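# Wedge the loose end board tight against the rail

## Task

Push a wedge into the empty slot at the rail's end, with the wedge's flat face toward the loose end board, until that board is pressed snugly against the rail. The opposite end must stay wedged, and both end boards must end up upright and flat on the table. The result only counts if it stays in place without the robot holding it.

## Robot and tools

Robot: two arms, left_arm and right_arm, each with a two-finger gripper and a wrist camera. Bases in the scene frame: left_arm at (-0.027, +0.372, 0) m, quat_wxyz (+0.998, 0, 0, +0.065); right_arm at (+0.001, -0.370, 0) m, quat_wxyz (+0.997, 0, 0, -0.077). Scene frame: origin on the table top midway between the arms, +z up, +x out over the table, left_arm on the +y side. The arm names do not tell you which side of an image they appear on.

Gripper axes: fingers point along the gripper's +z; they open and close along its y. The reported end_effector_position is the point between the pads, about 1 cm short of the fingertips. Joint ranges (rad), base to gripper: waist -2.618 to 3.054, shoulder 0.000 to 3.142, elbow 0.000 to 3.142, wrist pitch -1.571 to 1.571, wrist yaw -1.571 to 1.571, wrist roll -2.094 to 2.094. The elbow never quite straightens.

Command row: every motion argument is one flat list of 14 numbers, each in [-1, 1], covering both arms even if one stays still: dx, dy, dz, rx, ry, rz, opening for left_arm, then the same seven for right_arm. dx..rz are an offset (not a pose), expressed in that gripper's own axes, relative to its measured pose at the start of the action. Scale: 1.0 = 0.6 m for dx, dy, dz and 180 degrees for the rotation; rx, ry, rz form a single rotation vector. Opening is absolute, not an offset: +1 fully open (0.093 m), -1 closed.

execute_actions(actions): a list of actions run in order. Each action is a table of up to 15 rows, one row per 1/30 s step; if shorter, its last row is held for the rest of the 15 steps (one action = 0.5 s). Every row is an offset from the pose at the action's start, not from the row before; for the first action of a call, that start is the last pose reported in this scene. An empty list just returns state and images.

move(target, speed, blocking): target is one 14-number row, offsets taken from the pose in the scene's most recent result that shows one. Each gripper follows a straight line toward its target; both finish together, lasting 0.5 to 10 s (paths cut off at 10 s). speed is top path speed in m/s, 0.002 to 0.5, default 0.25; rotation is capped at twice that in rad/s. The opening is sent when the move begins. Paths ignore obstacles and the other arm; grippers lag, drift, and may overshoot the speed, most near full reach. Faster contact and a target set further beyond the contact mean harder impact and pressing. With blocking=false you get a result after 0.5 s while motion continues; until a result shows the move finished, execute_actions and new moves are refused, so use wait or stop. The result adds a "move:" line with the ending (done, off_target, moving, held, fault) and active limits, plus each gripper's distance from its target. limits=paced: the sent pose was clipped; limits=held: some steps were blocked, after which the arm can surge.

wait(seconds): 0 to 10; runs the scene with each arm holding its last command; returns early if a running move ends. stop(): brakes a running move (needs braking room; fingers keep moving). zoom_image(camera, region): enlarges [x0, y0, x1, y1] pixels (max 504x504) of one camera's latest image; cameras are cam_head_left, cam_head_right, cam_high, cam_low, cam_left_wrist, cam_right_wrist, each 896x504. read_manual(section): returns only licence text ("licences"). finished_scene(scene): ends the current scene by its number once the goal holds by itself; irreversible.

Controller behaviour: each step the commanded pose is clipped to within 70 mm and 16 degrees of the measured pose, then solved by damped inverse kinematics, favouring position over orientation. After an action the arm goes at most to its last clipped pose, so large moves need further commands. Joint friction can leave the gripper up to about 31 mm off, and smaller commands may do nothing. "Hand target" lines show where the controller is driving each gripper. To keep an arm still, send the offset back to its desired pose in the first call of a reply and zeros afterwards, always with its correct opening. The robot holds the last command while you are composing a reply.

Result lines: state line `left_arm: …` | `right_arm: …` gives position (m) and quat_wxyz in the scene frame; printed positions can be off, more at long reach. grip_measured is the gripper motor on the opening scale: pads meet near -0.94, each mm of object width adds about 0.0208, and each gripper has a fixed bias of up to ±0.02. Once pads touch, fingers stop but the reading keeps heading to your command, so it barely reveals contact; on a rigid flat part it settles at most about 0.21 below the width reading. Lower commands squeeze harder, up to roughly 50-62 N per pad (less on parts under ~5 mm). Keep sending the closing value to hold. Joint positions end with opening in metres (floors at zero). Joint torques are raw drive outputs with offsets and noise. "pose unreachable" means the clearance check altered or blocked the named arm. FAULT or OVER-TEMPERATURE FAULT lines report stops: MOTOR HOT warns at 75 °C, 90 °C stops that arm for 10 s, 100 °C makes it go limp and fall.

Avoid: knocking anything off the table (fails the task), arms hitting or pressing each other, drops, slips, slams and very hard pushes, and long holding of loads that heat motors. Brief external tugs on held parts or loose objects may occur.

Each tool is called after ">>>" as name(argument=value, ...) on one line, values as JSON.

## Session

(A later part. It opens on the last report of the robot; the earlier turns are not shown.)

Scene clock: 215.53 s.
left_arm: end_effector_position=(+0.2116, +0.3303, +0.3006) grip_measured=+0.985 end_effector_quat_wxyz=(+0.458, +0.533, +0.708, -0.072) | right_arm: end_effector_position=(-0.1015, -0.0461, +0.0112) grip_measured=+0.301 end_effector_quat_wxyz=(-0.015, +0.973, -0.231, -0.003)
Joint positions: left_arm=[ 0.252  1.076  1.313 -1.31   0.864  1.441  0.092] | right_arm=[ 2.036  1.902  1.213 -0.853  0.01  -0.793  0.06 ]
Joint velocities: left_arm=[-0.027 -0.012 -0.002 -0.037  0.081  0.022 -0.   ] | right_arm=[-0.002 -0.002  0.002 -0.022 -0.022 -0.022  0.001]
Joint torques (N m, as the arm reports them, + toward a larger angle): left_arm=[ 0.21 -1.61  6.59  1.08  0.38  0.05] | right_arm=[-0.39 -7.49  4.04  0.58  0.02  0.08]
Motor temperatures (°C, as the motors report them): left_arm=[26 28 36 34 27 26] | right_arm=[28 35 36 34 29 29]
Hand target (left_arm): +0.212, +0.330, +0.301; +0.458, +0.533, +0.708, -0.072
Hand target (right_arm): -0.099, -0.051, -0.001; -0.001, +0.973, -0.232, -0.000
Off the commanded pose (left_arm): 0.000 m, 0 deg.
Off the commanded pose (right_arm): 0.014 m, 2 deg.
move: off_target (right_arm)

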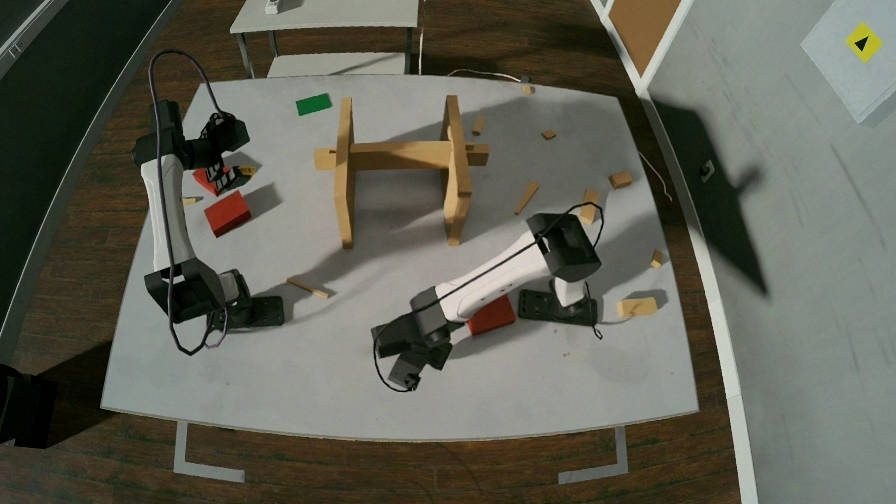

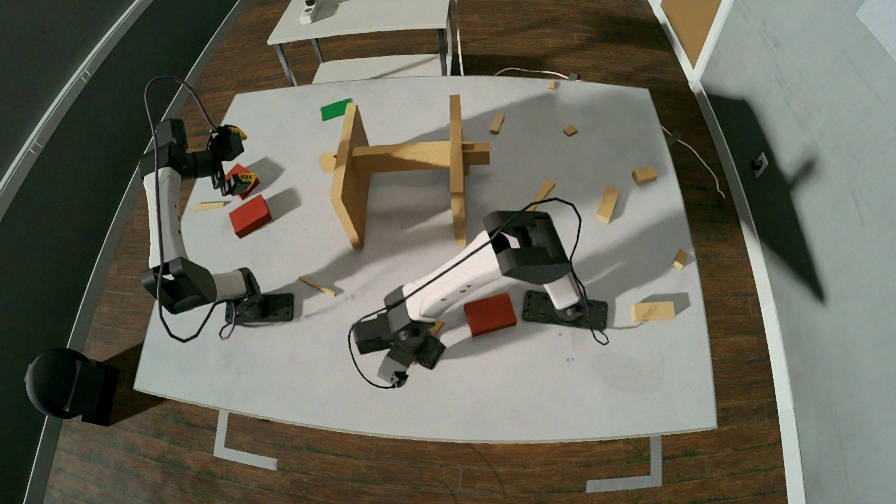

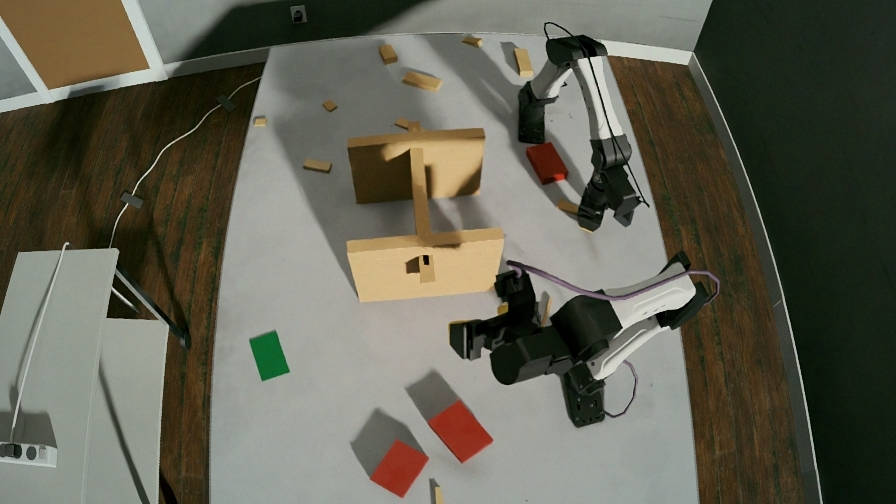

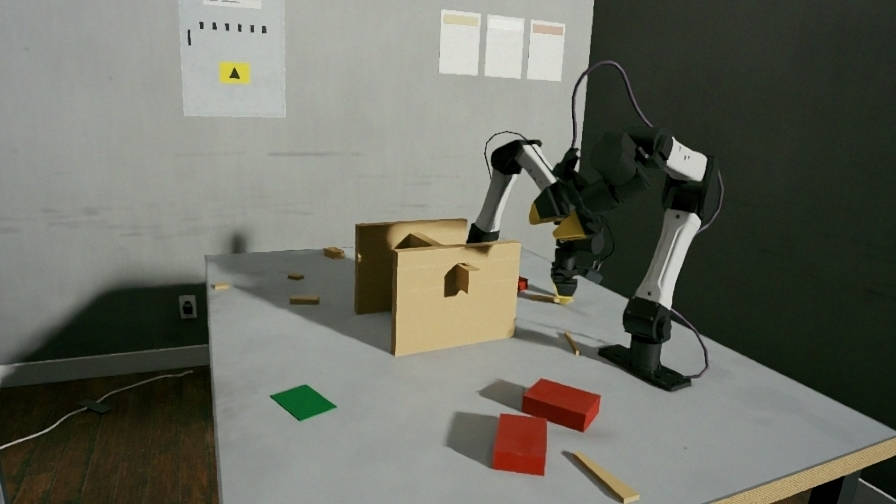

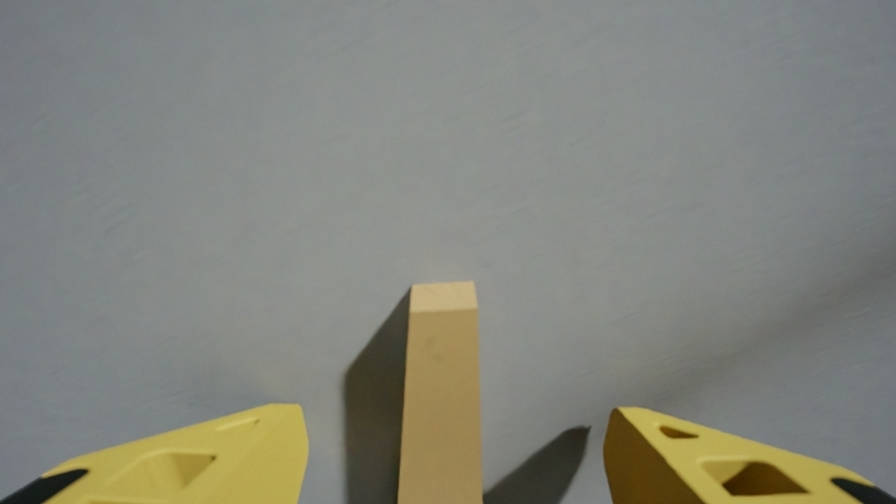

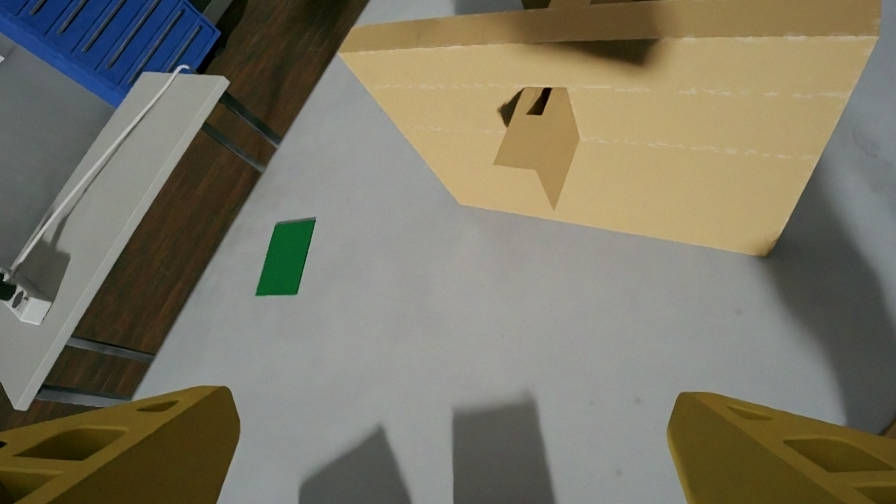

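>>> move(target=[0,0,0,0,0,0,1, 0,0,0,0,0,0,-0.8], speed=0.05)

Scene clock: 223.83 s.
left_arm: end_effector_position=(+0.2116, +0.3303, +0.3006) grip_measured=+0.985 end_effector_quat_wxyz=(+0.458, +0.533, +0.708, -0.072) | right_arm: end_effector_position=(-0.1018, -0.0479, +0.0111) grip_measured=-0.783 end_effector_quat_wxyz=(-0.011, +0.973, -0.231, -0.003)
Joint positions: left_arm=[ 0.252  1.076  1.313 -1.31   0.864  1.441  0.092] | right_arm=[ 2.036  1.902  1.213 -0.859  0.005 -0.793  0.008]
Joint velocities: left_arm=[ 0.012  0.007 -0.002  0.066  0.007 -0.022 -0.001] | right_arm=[ 0.002  0.012 -0.027  0.037 -0.051 -0.007  0.   ]
Joint torques (N m, as the arm reports them, + toward a larger angle): left_arm=[ 0.22 -1.52  6.63  1.1   0.38  0.03] | right_arm=[ 0.4  -9.31  5.45  0.48  0.17  0.15]
Motor temperatures (°C, as the motors report them): left_arm=[26 28 36 34 27 26] | right_arm=[28 35 35 34 29 29]
Hand target (left_arm): +0.212, +0.330, +0.301; +0.458, +0.533, +0.708, -0.072
Hand target (right_arm): -0.101, -0.046, +0.011; -0.015, +0.973, -0.231, -0.003
Off the commanded pose (left_arm): 0.000 m, 0 deg.
Off the commanded pose (right_arm): 0.002 m, 0 deg.
move: done

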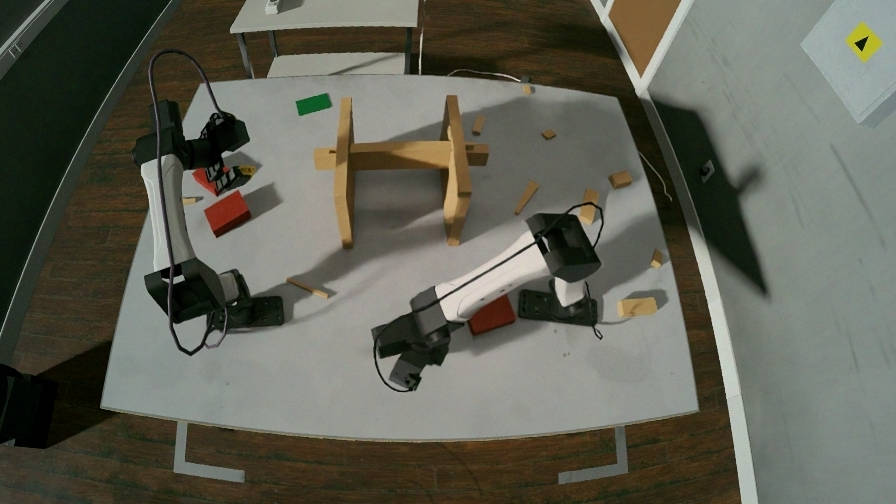

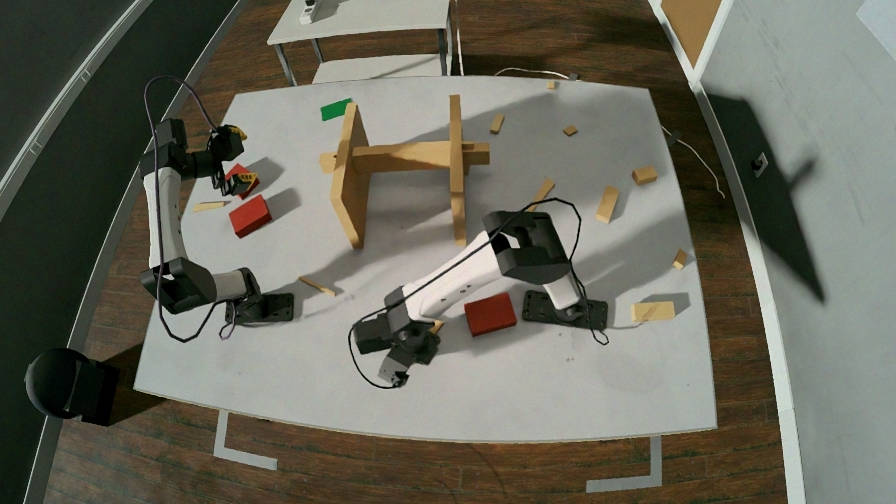

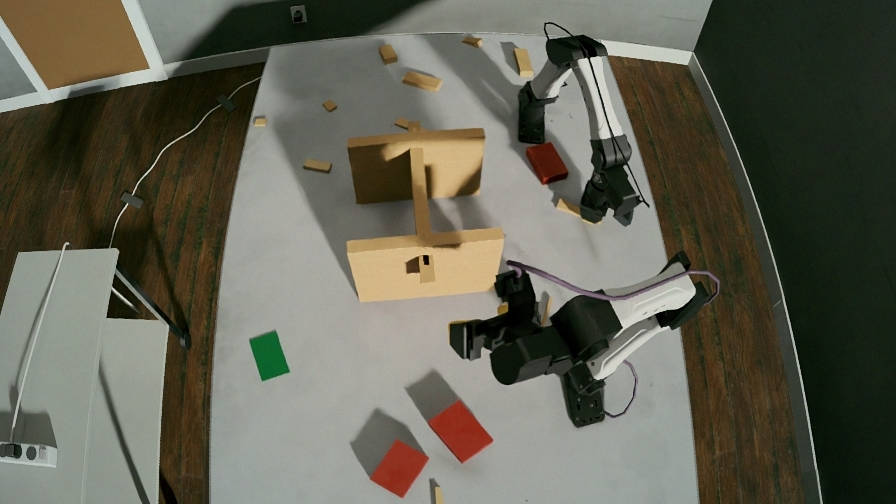

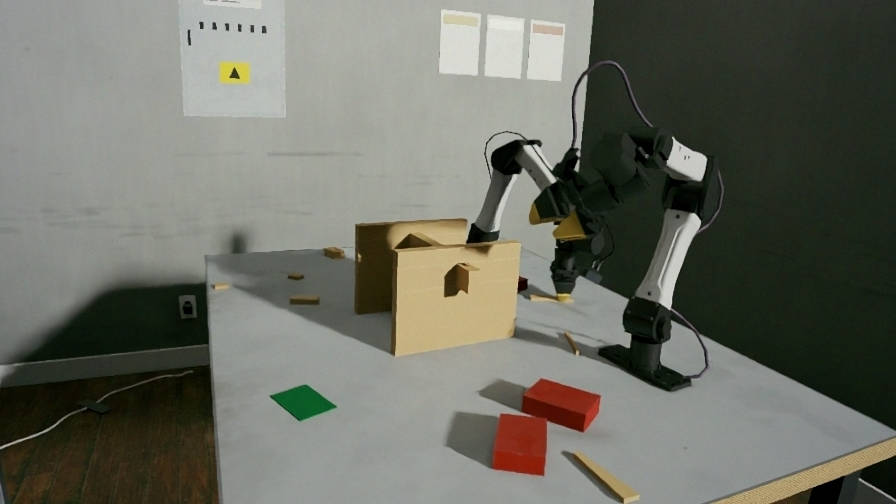

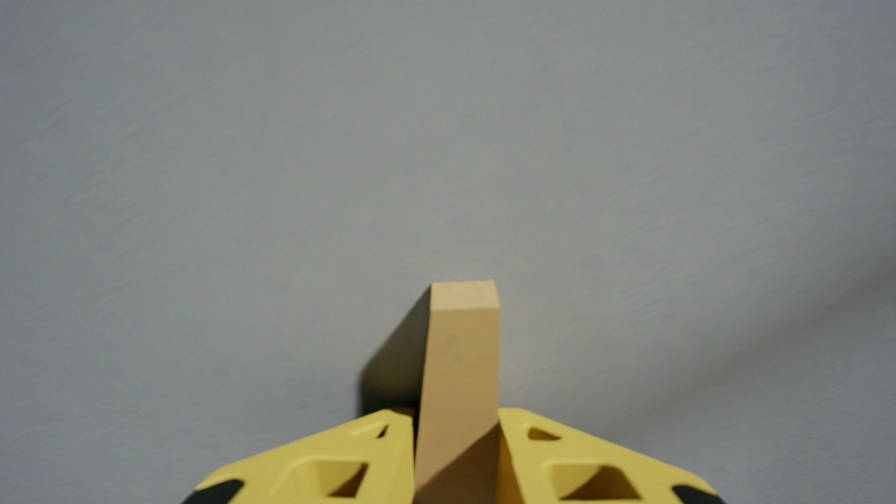

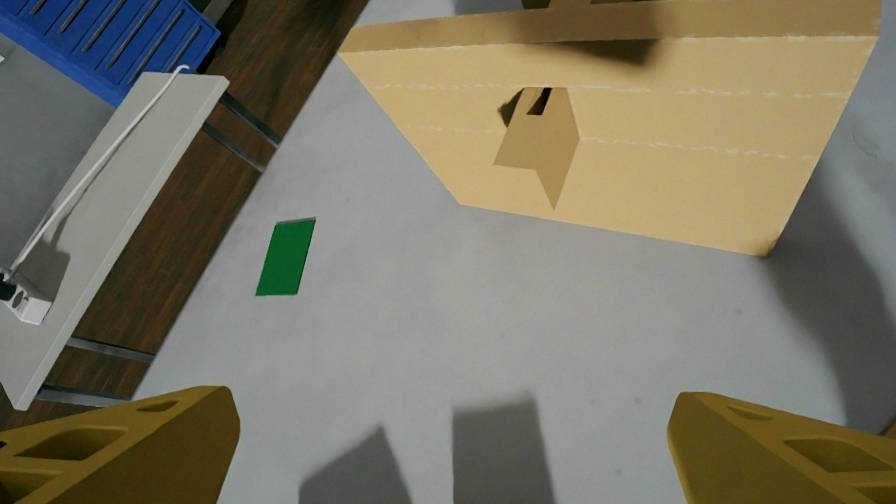

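>>> move(target=[-0.2122,-0.3815,0.1302,-0.0811,-0.0622,0.170,0.0, 0,0,-0.15,0,0,0,-0.8], speed=0.2)

Scene clock: 262.67 s.
left_arm: end_effector_position=(+0.0754, +0.1059, +0.2529) grip_measured=+0.002 end_effector_quat_wxyz=(+0.577, +0.643, +0.493, +0.103) | right_arm: end_effector_position=(-0.0996, -0.0546, +0.0867) grip_measured=-0.783 end_effector_quat_wxyz=(+0.003, +0.973, -0.231, +0.005)
Joint positions: left_arm=[-1.797  0.84   0.723 -0.384 -0.861  0.699  0.045] | right_arm=[ 2.036  1.819  1.418 -1.18   0.005 -0.793  0.008]
Joint velocities: left_arm=[ 0.022 -0.012  0.002  0.022  0.037 -0.007 -0.001] | right_arm=[ 0.017 -0.002 -0.007  0.081  0.007 -0.022  0.001]
Joint torques (N m, as the arm reports them, + toward a larger angle): left_arm=[-0.31  0.22  7.07  2.05 -0.21  0.1 ] | right_arm=[  0.93 -10.58   7.74   0.23   0.12   0.21]
Motor temperatures (°C, as the motors report them): left_arm=[26 28 37 35 27 26] | right_arm=[28 37 36 34 29 29]
Hand target (left_arm): +0.074, +0.102, +0.249; +0.578, +0.644, +0.491, +0.105
Hand target (right_arm): -0.102, -0.052, +0.100; -0.011, +0.973, -0.231, -0.003
Off the commanded pose (left_arm): 0.011 m, 3 deg.
Off the commanded pose (right_arm): 0.015 m, 2 deg.
move: off_target (left_arm, right_arm)

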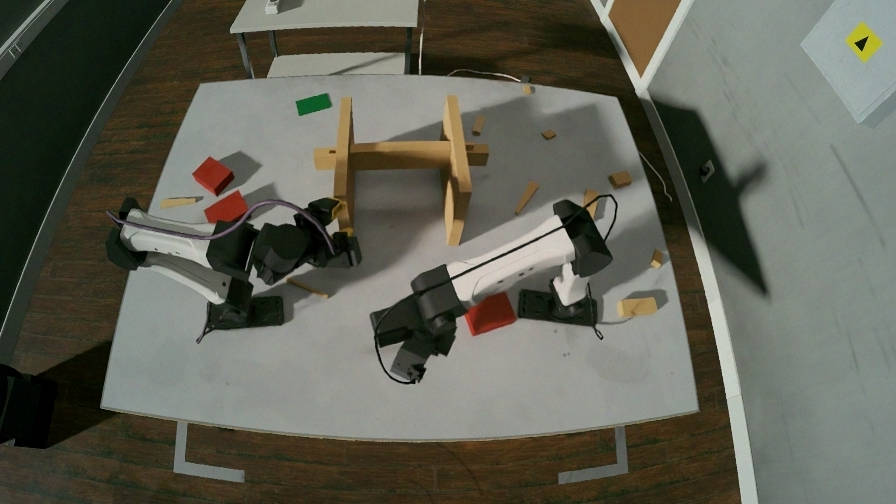

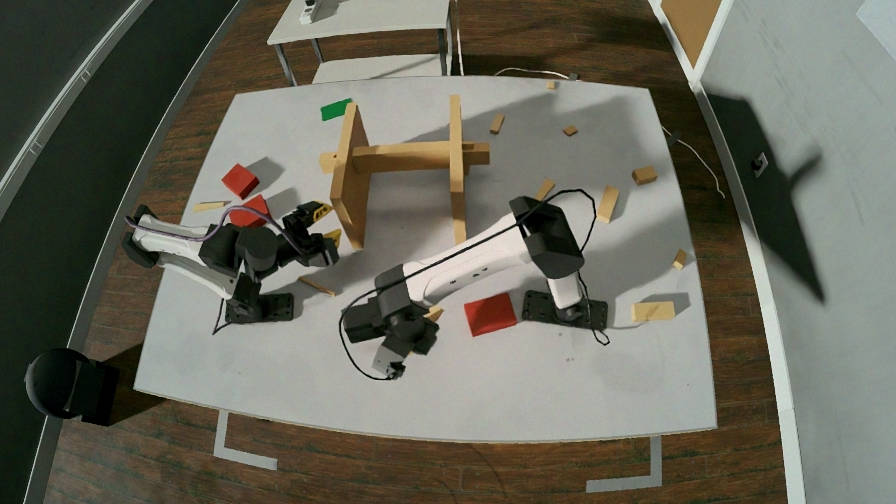

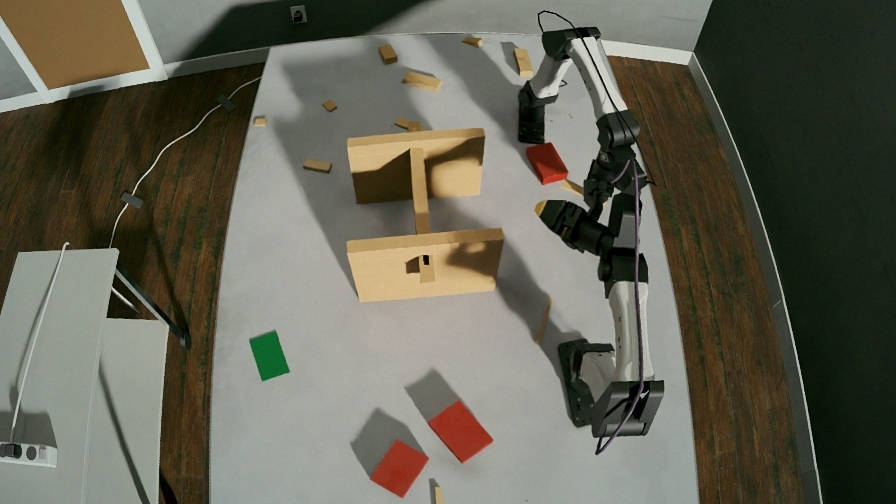

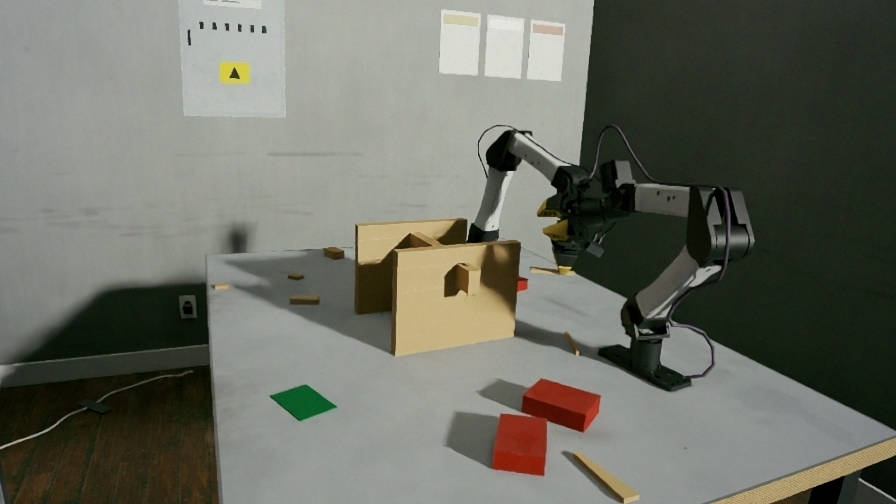

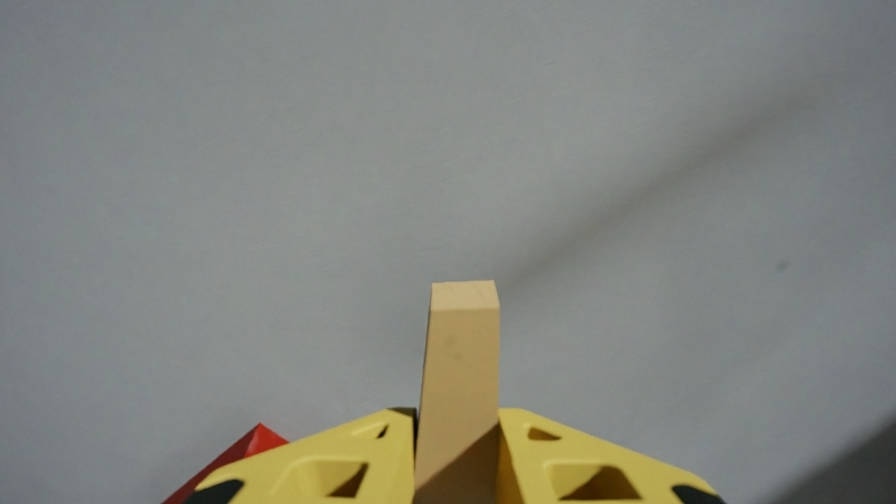

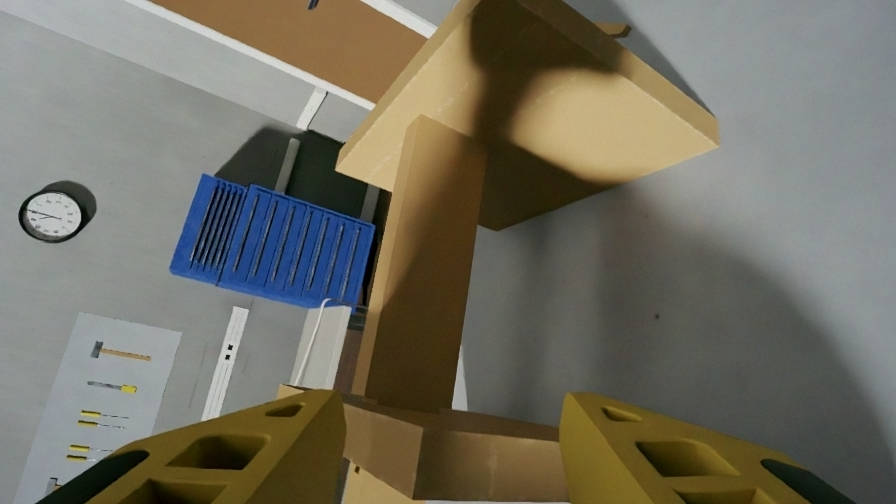

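>>> move(target=[0,0,0,0,0,0,0.0, 0.2427,-0.074,-0.0865,0,0,0.796,-0.8], speed=0.4)

Scene clock: 275.83 s.
left_arm: end_effector_position=(+0.0756, +0.1059, +0.2533) grip_measured=+0.002 end_effector_quat_wxyz=(+0.578, +0.642, +0.493, +0.103) | right_arm: end_effector_position=(+0.0448, -0.0798, +0.1269) grip_measured=-0.785 end_effector_quat_wxyz=(-0.002, -0.096, +0.995, -0.018)
Joint positions: left_arm=[-1.797  0.84   0.723 -0.382 -0.863  0.699  0.045] | right_arm=[ 1.579  1.685  1.418 -1.339  0.005  1.233  0.008]
Joint velocities: left_arm=[-0.022 -0.007 -0.002  0.022 -0.007 -0.022 -0.001] | right_arm=[-0.017  0.012  0.002 -0.051 -0.007 -0.007 -0.   ]
Joint torques (N m, as the arm reports them, + toward a larger angle): left_arm=[ 0.21 -0.96  8.08  1.73 -0.15  0.07] | right_arm=[-0.46 -9.35  7.78  0.17  0.15  0.22]
Motor temperatures (°C, as the motors report them): left_arm=[26 28 37 37 27 26] | right_arm=[28 38 37 33 29 29]
Hand target (left_arm): +0.075, +0.106, +0.253; +0.577, +0.643, +0.493, +0.102
Hand target (right_arm): +0.047, -0.078, +0.140; -0.001, -0.088, +0.996, -0.001
Off the commanded pose (left_arm): 0.000 m, 0 deg.
Off the commanded pose (right_arm): 0.014 m, 2 deg.
move: off_target (right_arm)

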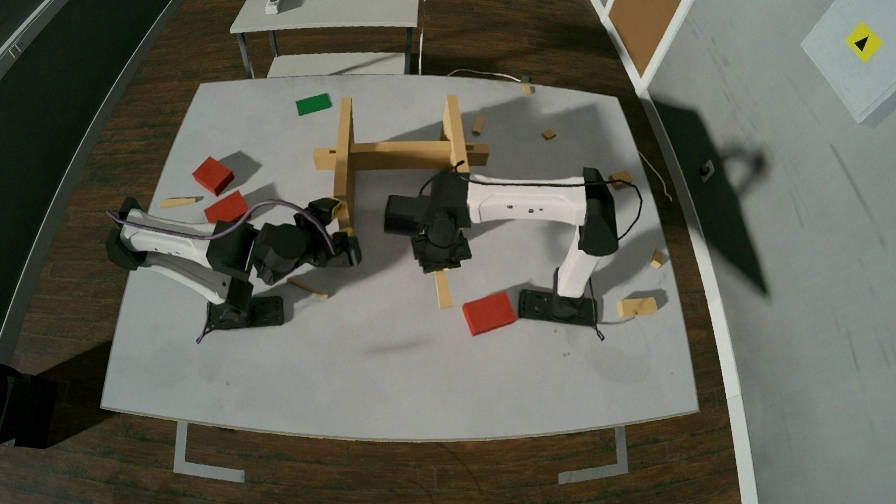

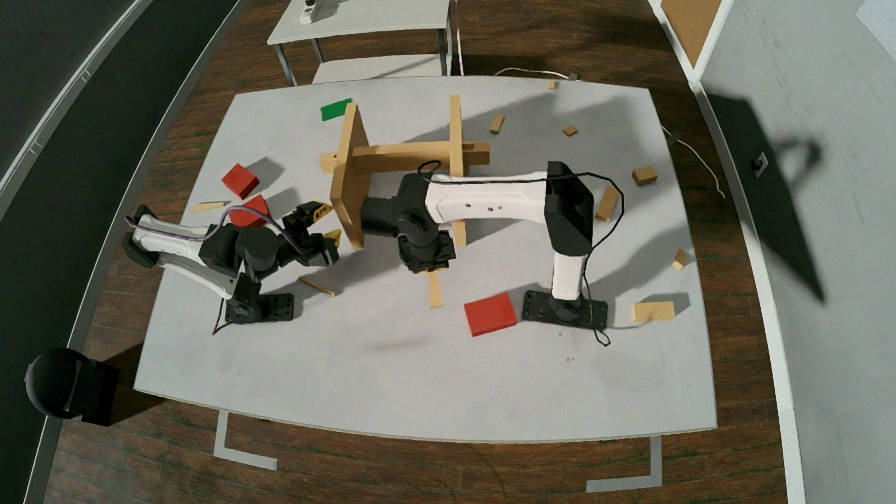

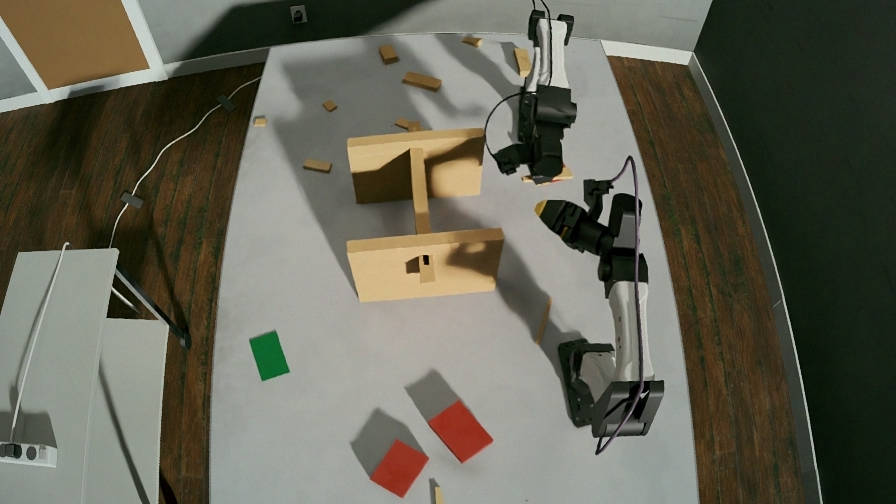

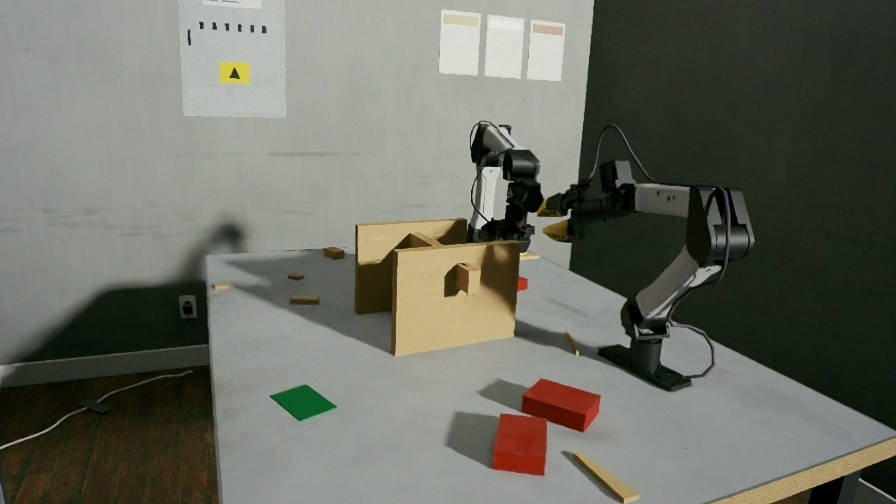

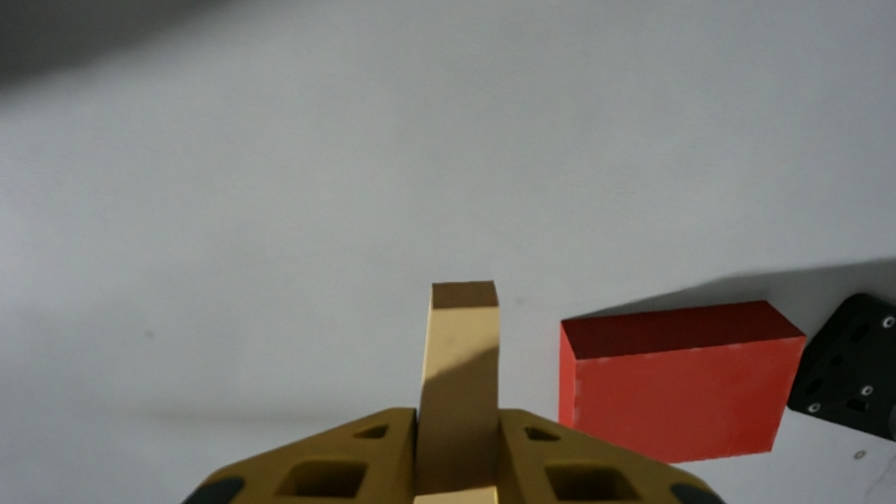

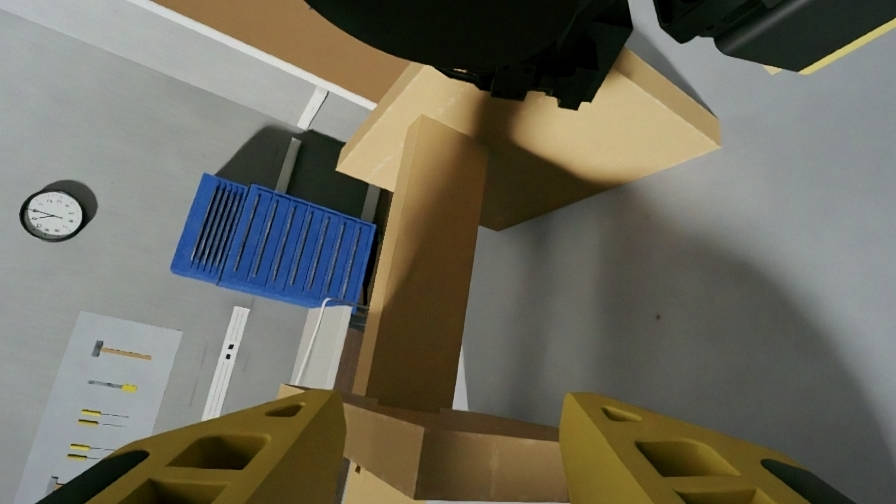

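>>> move(target=[-0.1249,-0.3147,0.0364,-0.0530,-0.2004,0.1756,0.0, 0,0,0,0,0,0.144,-0.8], speed=0.2)

Scene clock: 308.20 s.
left_arm: end_effector_position=(-0.0373, +0.0040, +0.1238) grip_measured=+0.002 end_effector_quat_wxyz=(+0.694, +0.706, +0.094, +0.101) | right_arm: end_effector_position=(+0.0448, -0.0800, +0.1269) grip_measured=-0.785 end_effector_quat_wxyz=(+0.002, +0.127, +0.992, -0.018)
Joint positions: left_arm=[-1.966  1.782  0.229  1.535 -0.541  1.573  0.045] | right_arm=[ 1.579  1.685  1.418 -1.34   0.005  1.68   0.008]
Joint velocities: left_arm=[ 0.002 -0.012 -0.007 -0.037 -0.051 -0.007 -0.001] | right_arm=[-0.002 -0.012  0.002  0.066  0.022 -0.007 -0.   ]
Joint torques (N m, as the arm reports them, + toward a larger angle): left_arm=[-0.21 -4.29  4.21  2.28  0.09  0.11] | right_arm=[ 0.41 -7.65  5.76  0.28  0.22  0.2 ]
Motor temperatures (°C, as the motors report them): left_arm=[26 28 39 38 27 26] | right_arm=[28 38 39 33 29 29]
Hand target (left_arm): -0.041, +0.003, +0.126; +0.700, +0.702, +0.089, +0.096
Hand target (right_arm): +0.045, -0.080, +0.127; +0.002, +0.130, +0.991, -0.018
Off the commanded pose (left_arm): 0.007 m, 1 deg.
Off the commanded pose (right_arm): 0.000 m, 0 deg.
joint sent to its limit (left arm) — the command would take joint 4 (wrist pitch) past its upper limit, so that joint was sent only as far as its limit.
move: done

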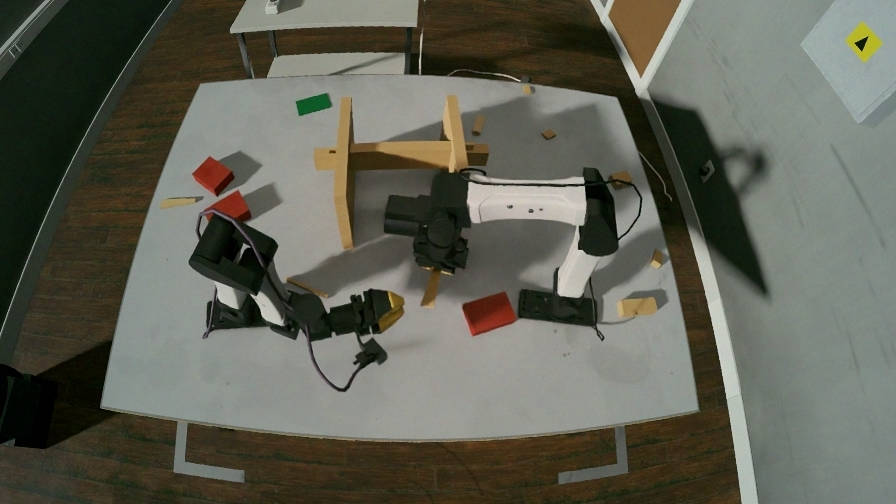

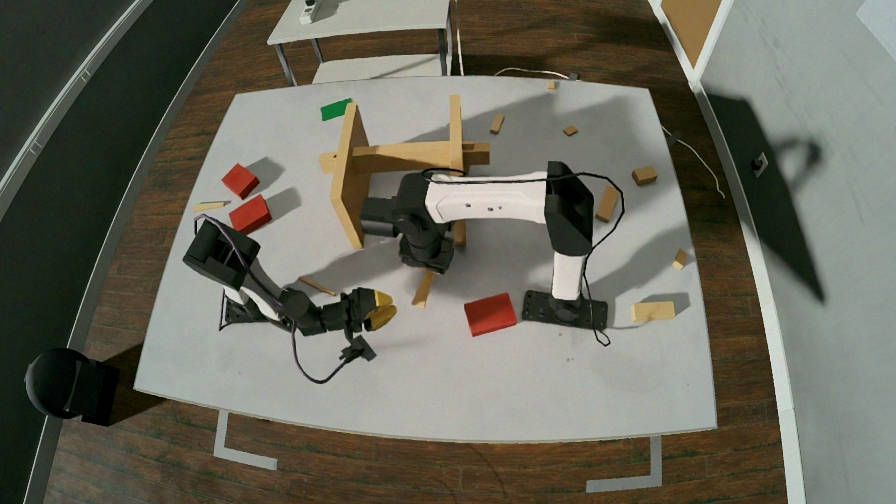

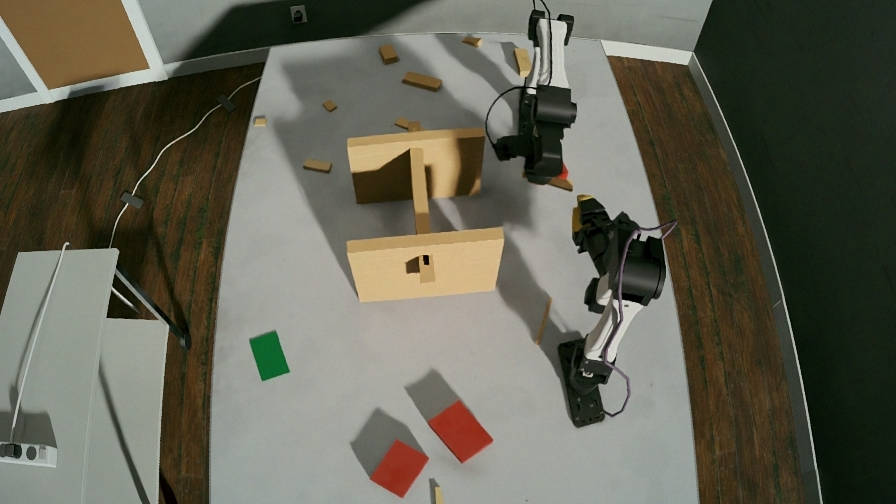

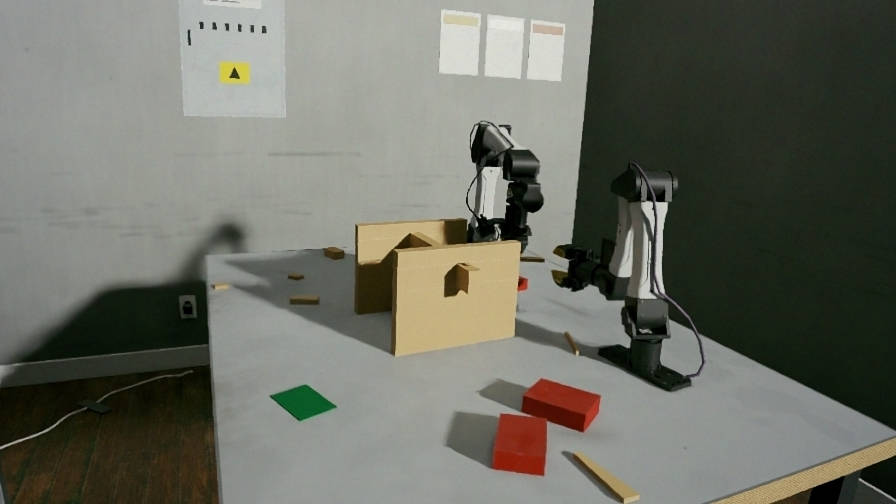

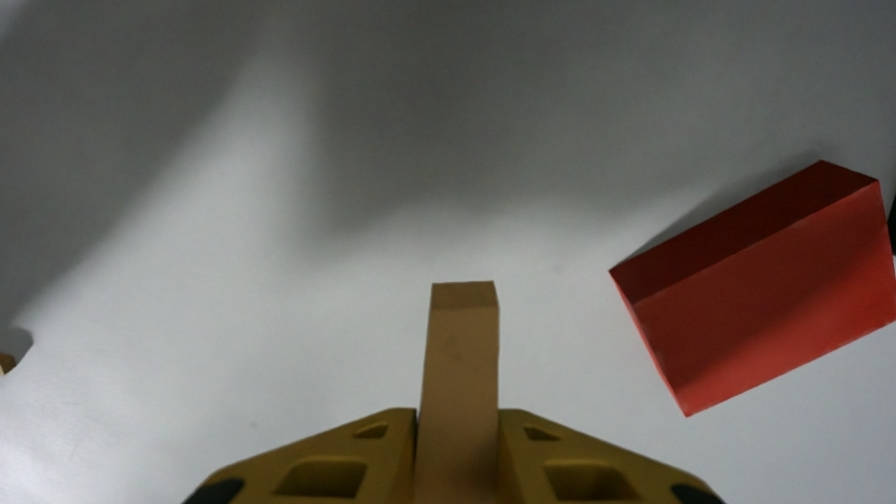

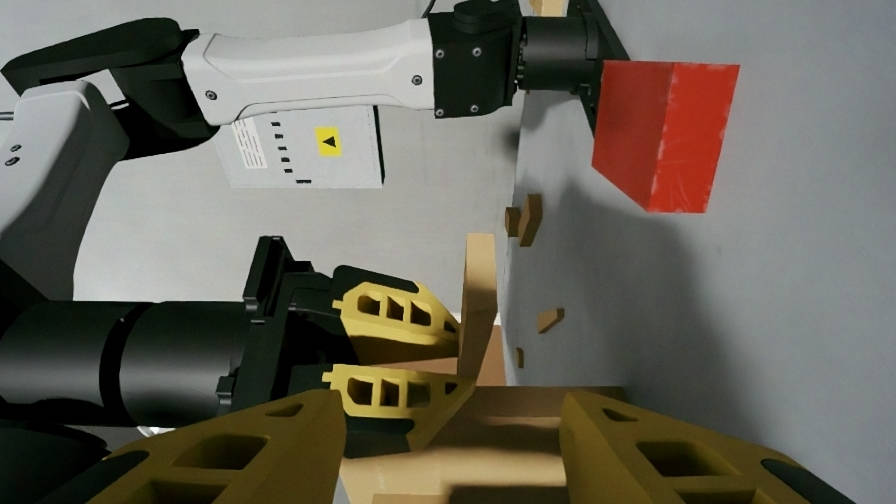

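>>> zoom_image(camera="cam_right_wrist", region=[380, 200, 580, 420])

>>> zoom_image(camera="cam_head_left", region=[330, 240, 490, 370])

>>> zoom_image(camera="cam_head_right", region=[320, 240, 480, 370])

Region (380, 200, 580, 420) of cam_right_wrist's 896x504 image, scaled by 2.291, with more detail than that image has; it fills the left 458 columns of this view, and the rest is white.

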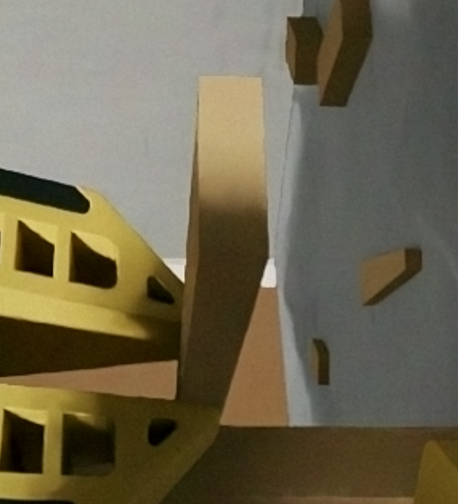

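Region (330, 240, 490, 370) of cam_head_left's 896x504 image, scaled by 3.150, with more detail than that image has; it fills the top 410 rows of this view, and the rest is white.

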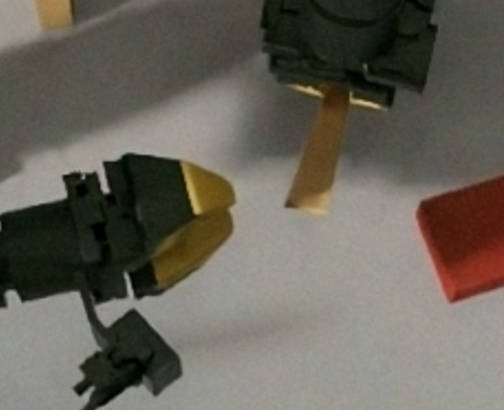

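Region (320, 240, 480, 370) of cam_head_right's 896x504 image, scaled by 3.150, with more detail than that image has; it fills the top 410 rows of this view, and the rest is white.

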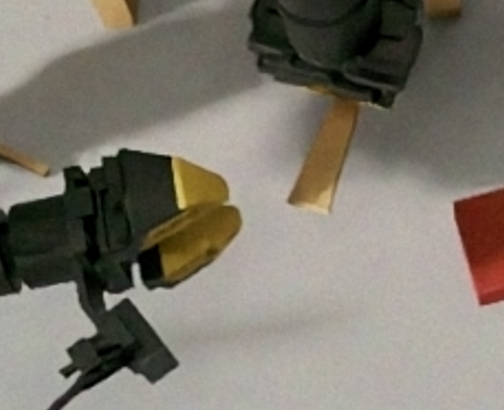

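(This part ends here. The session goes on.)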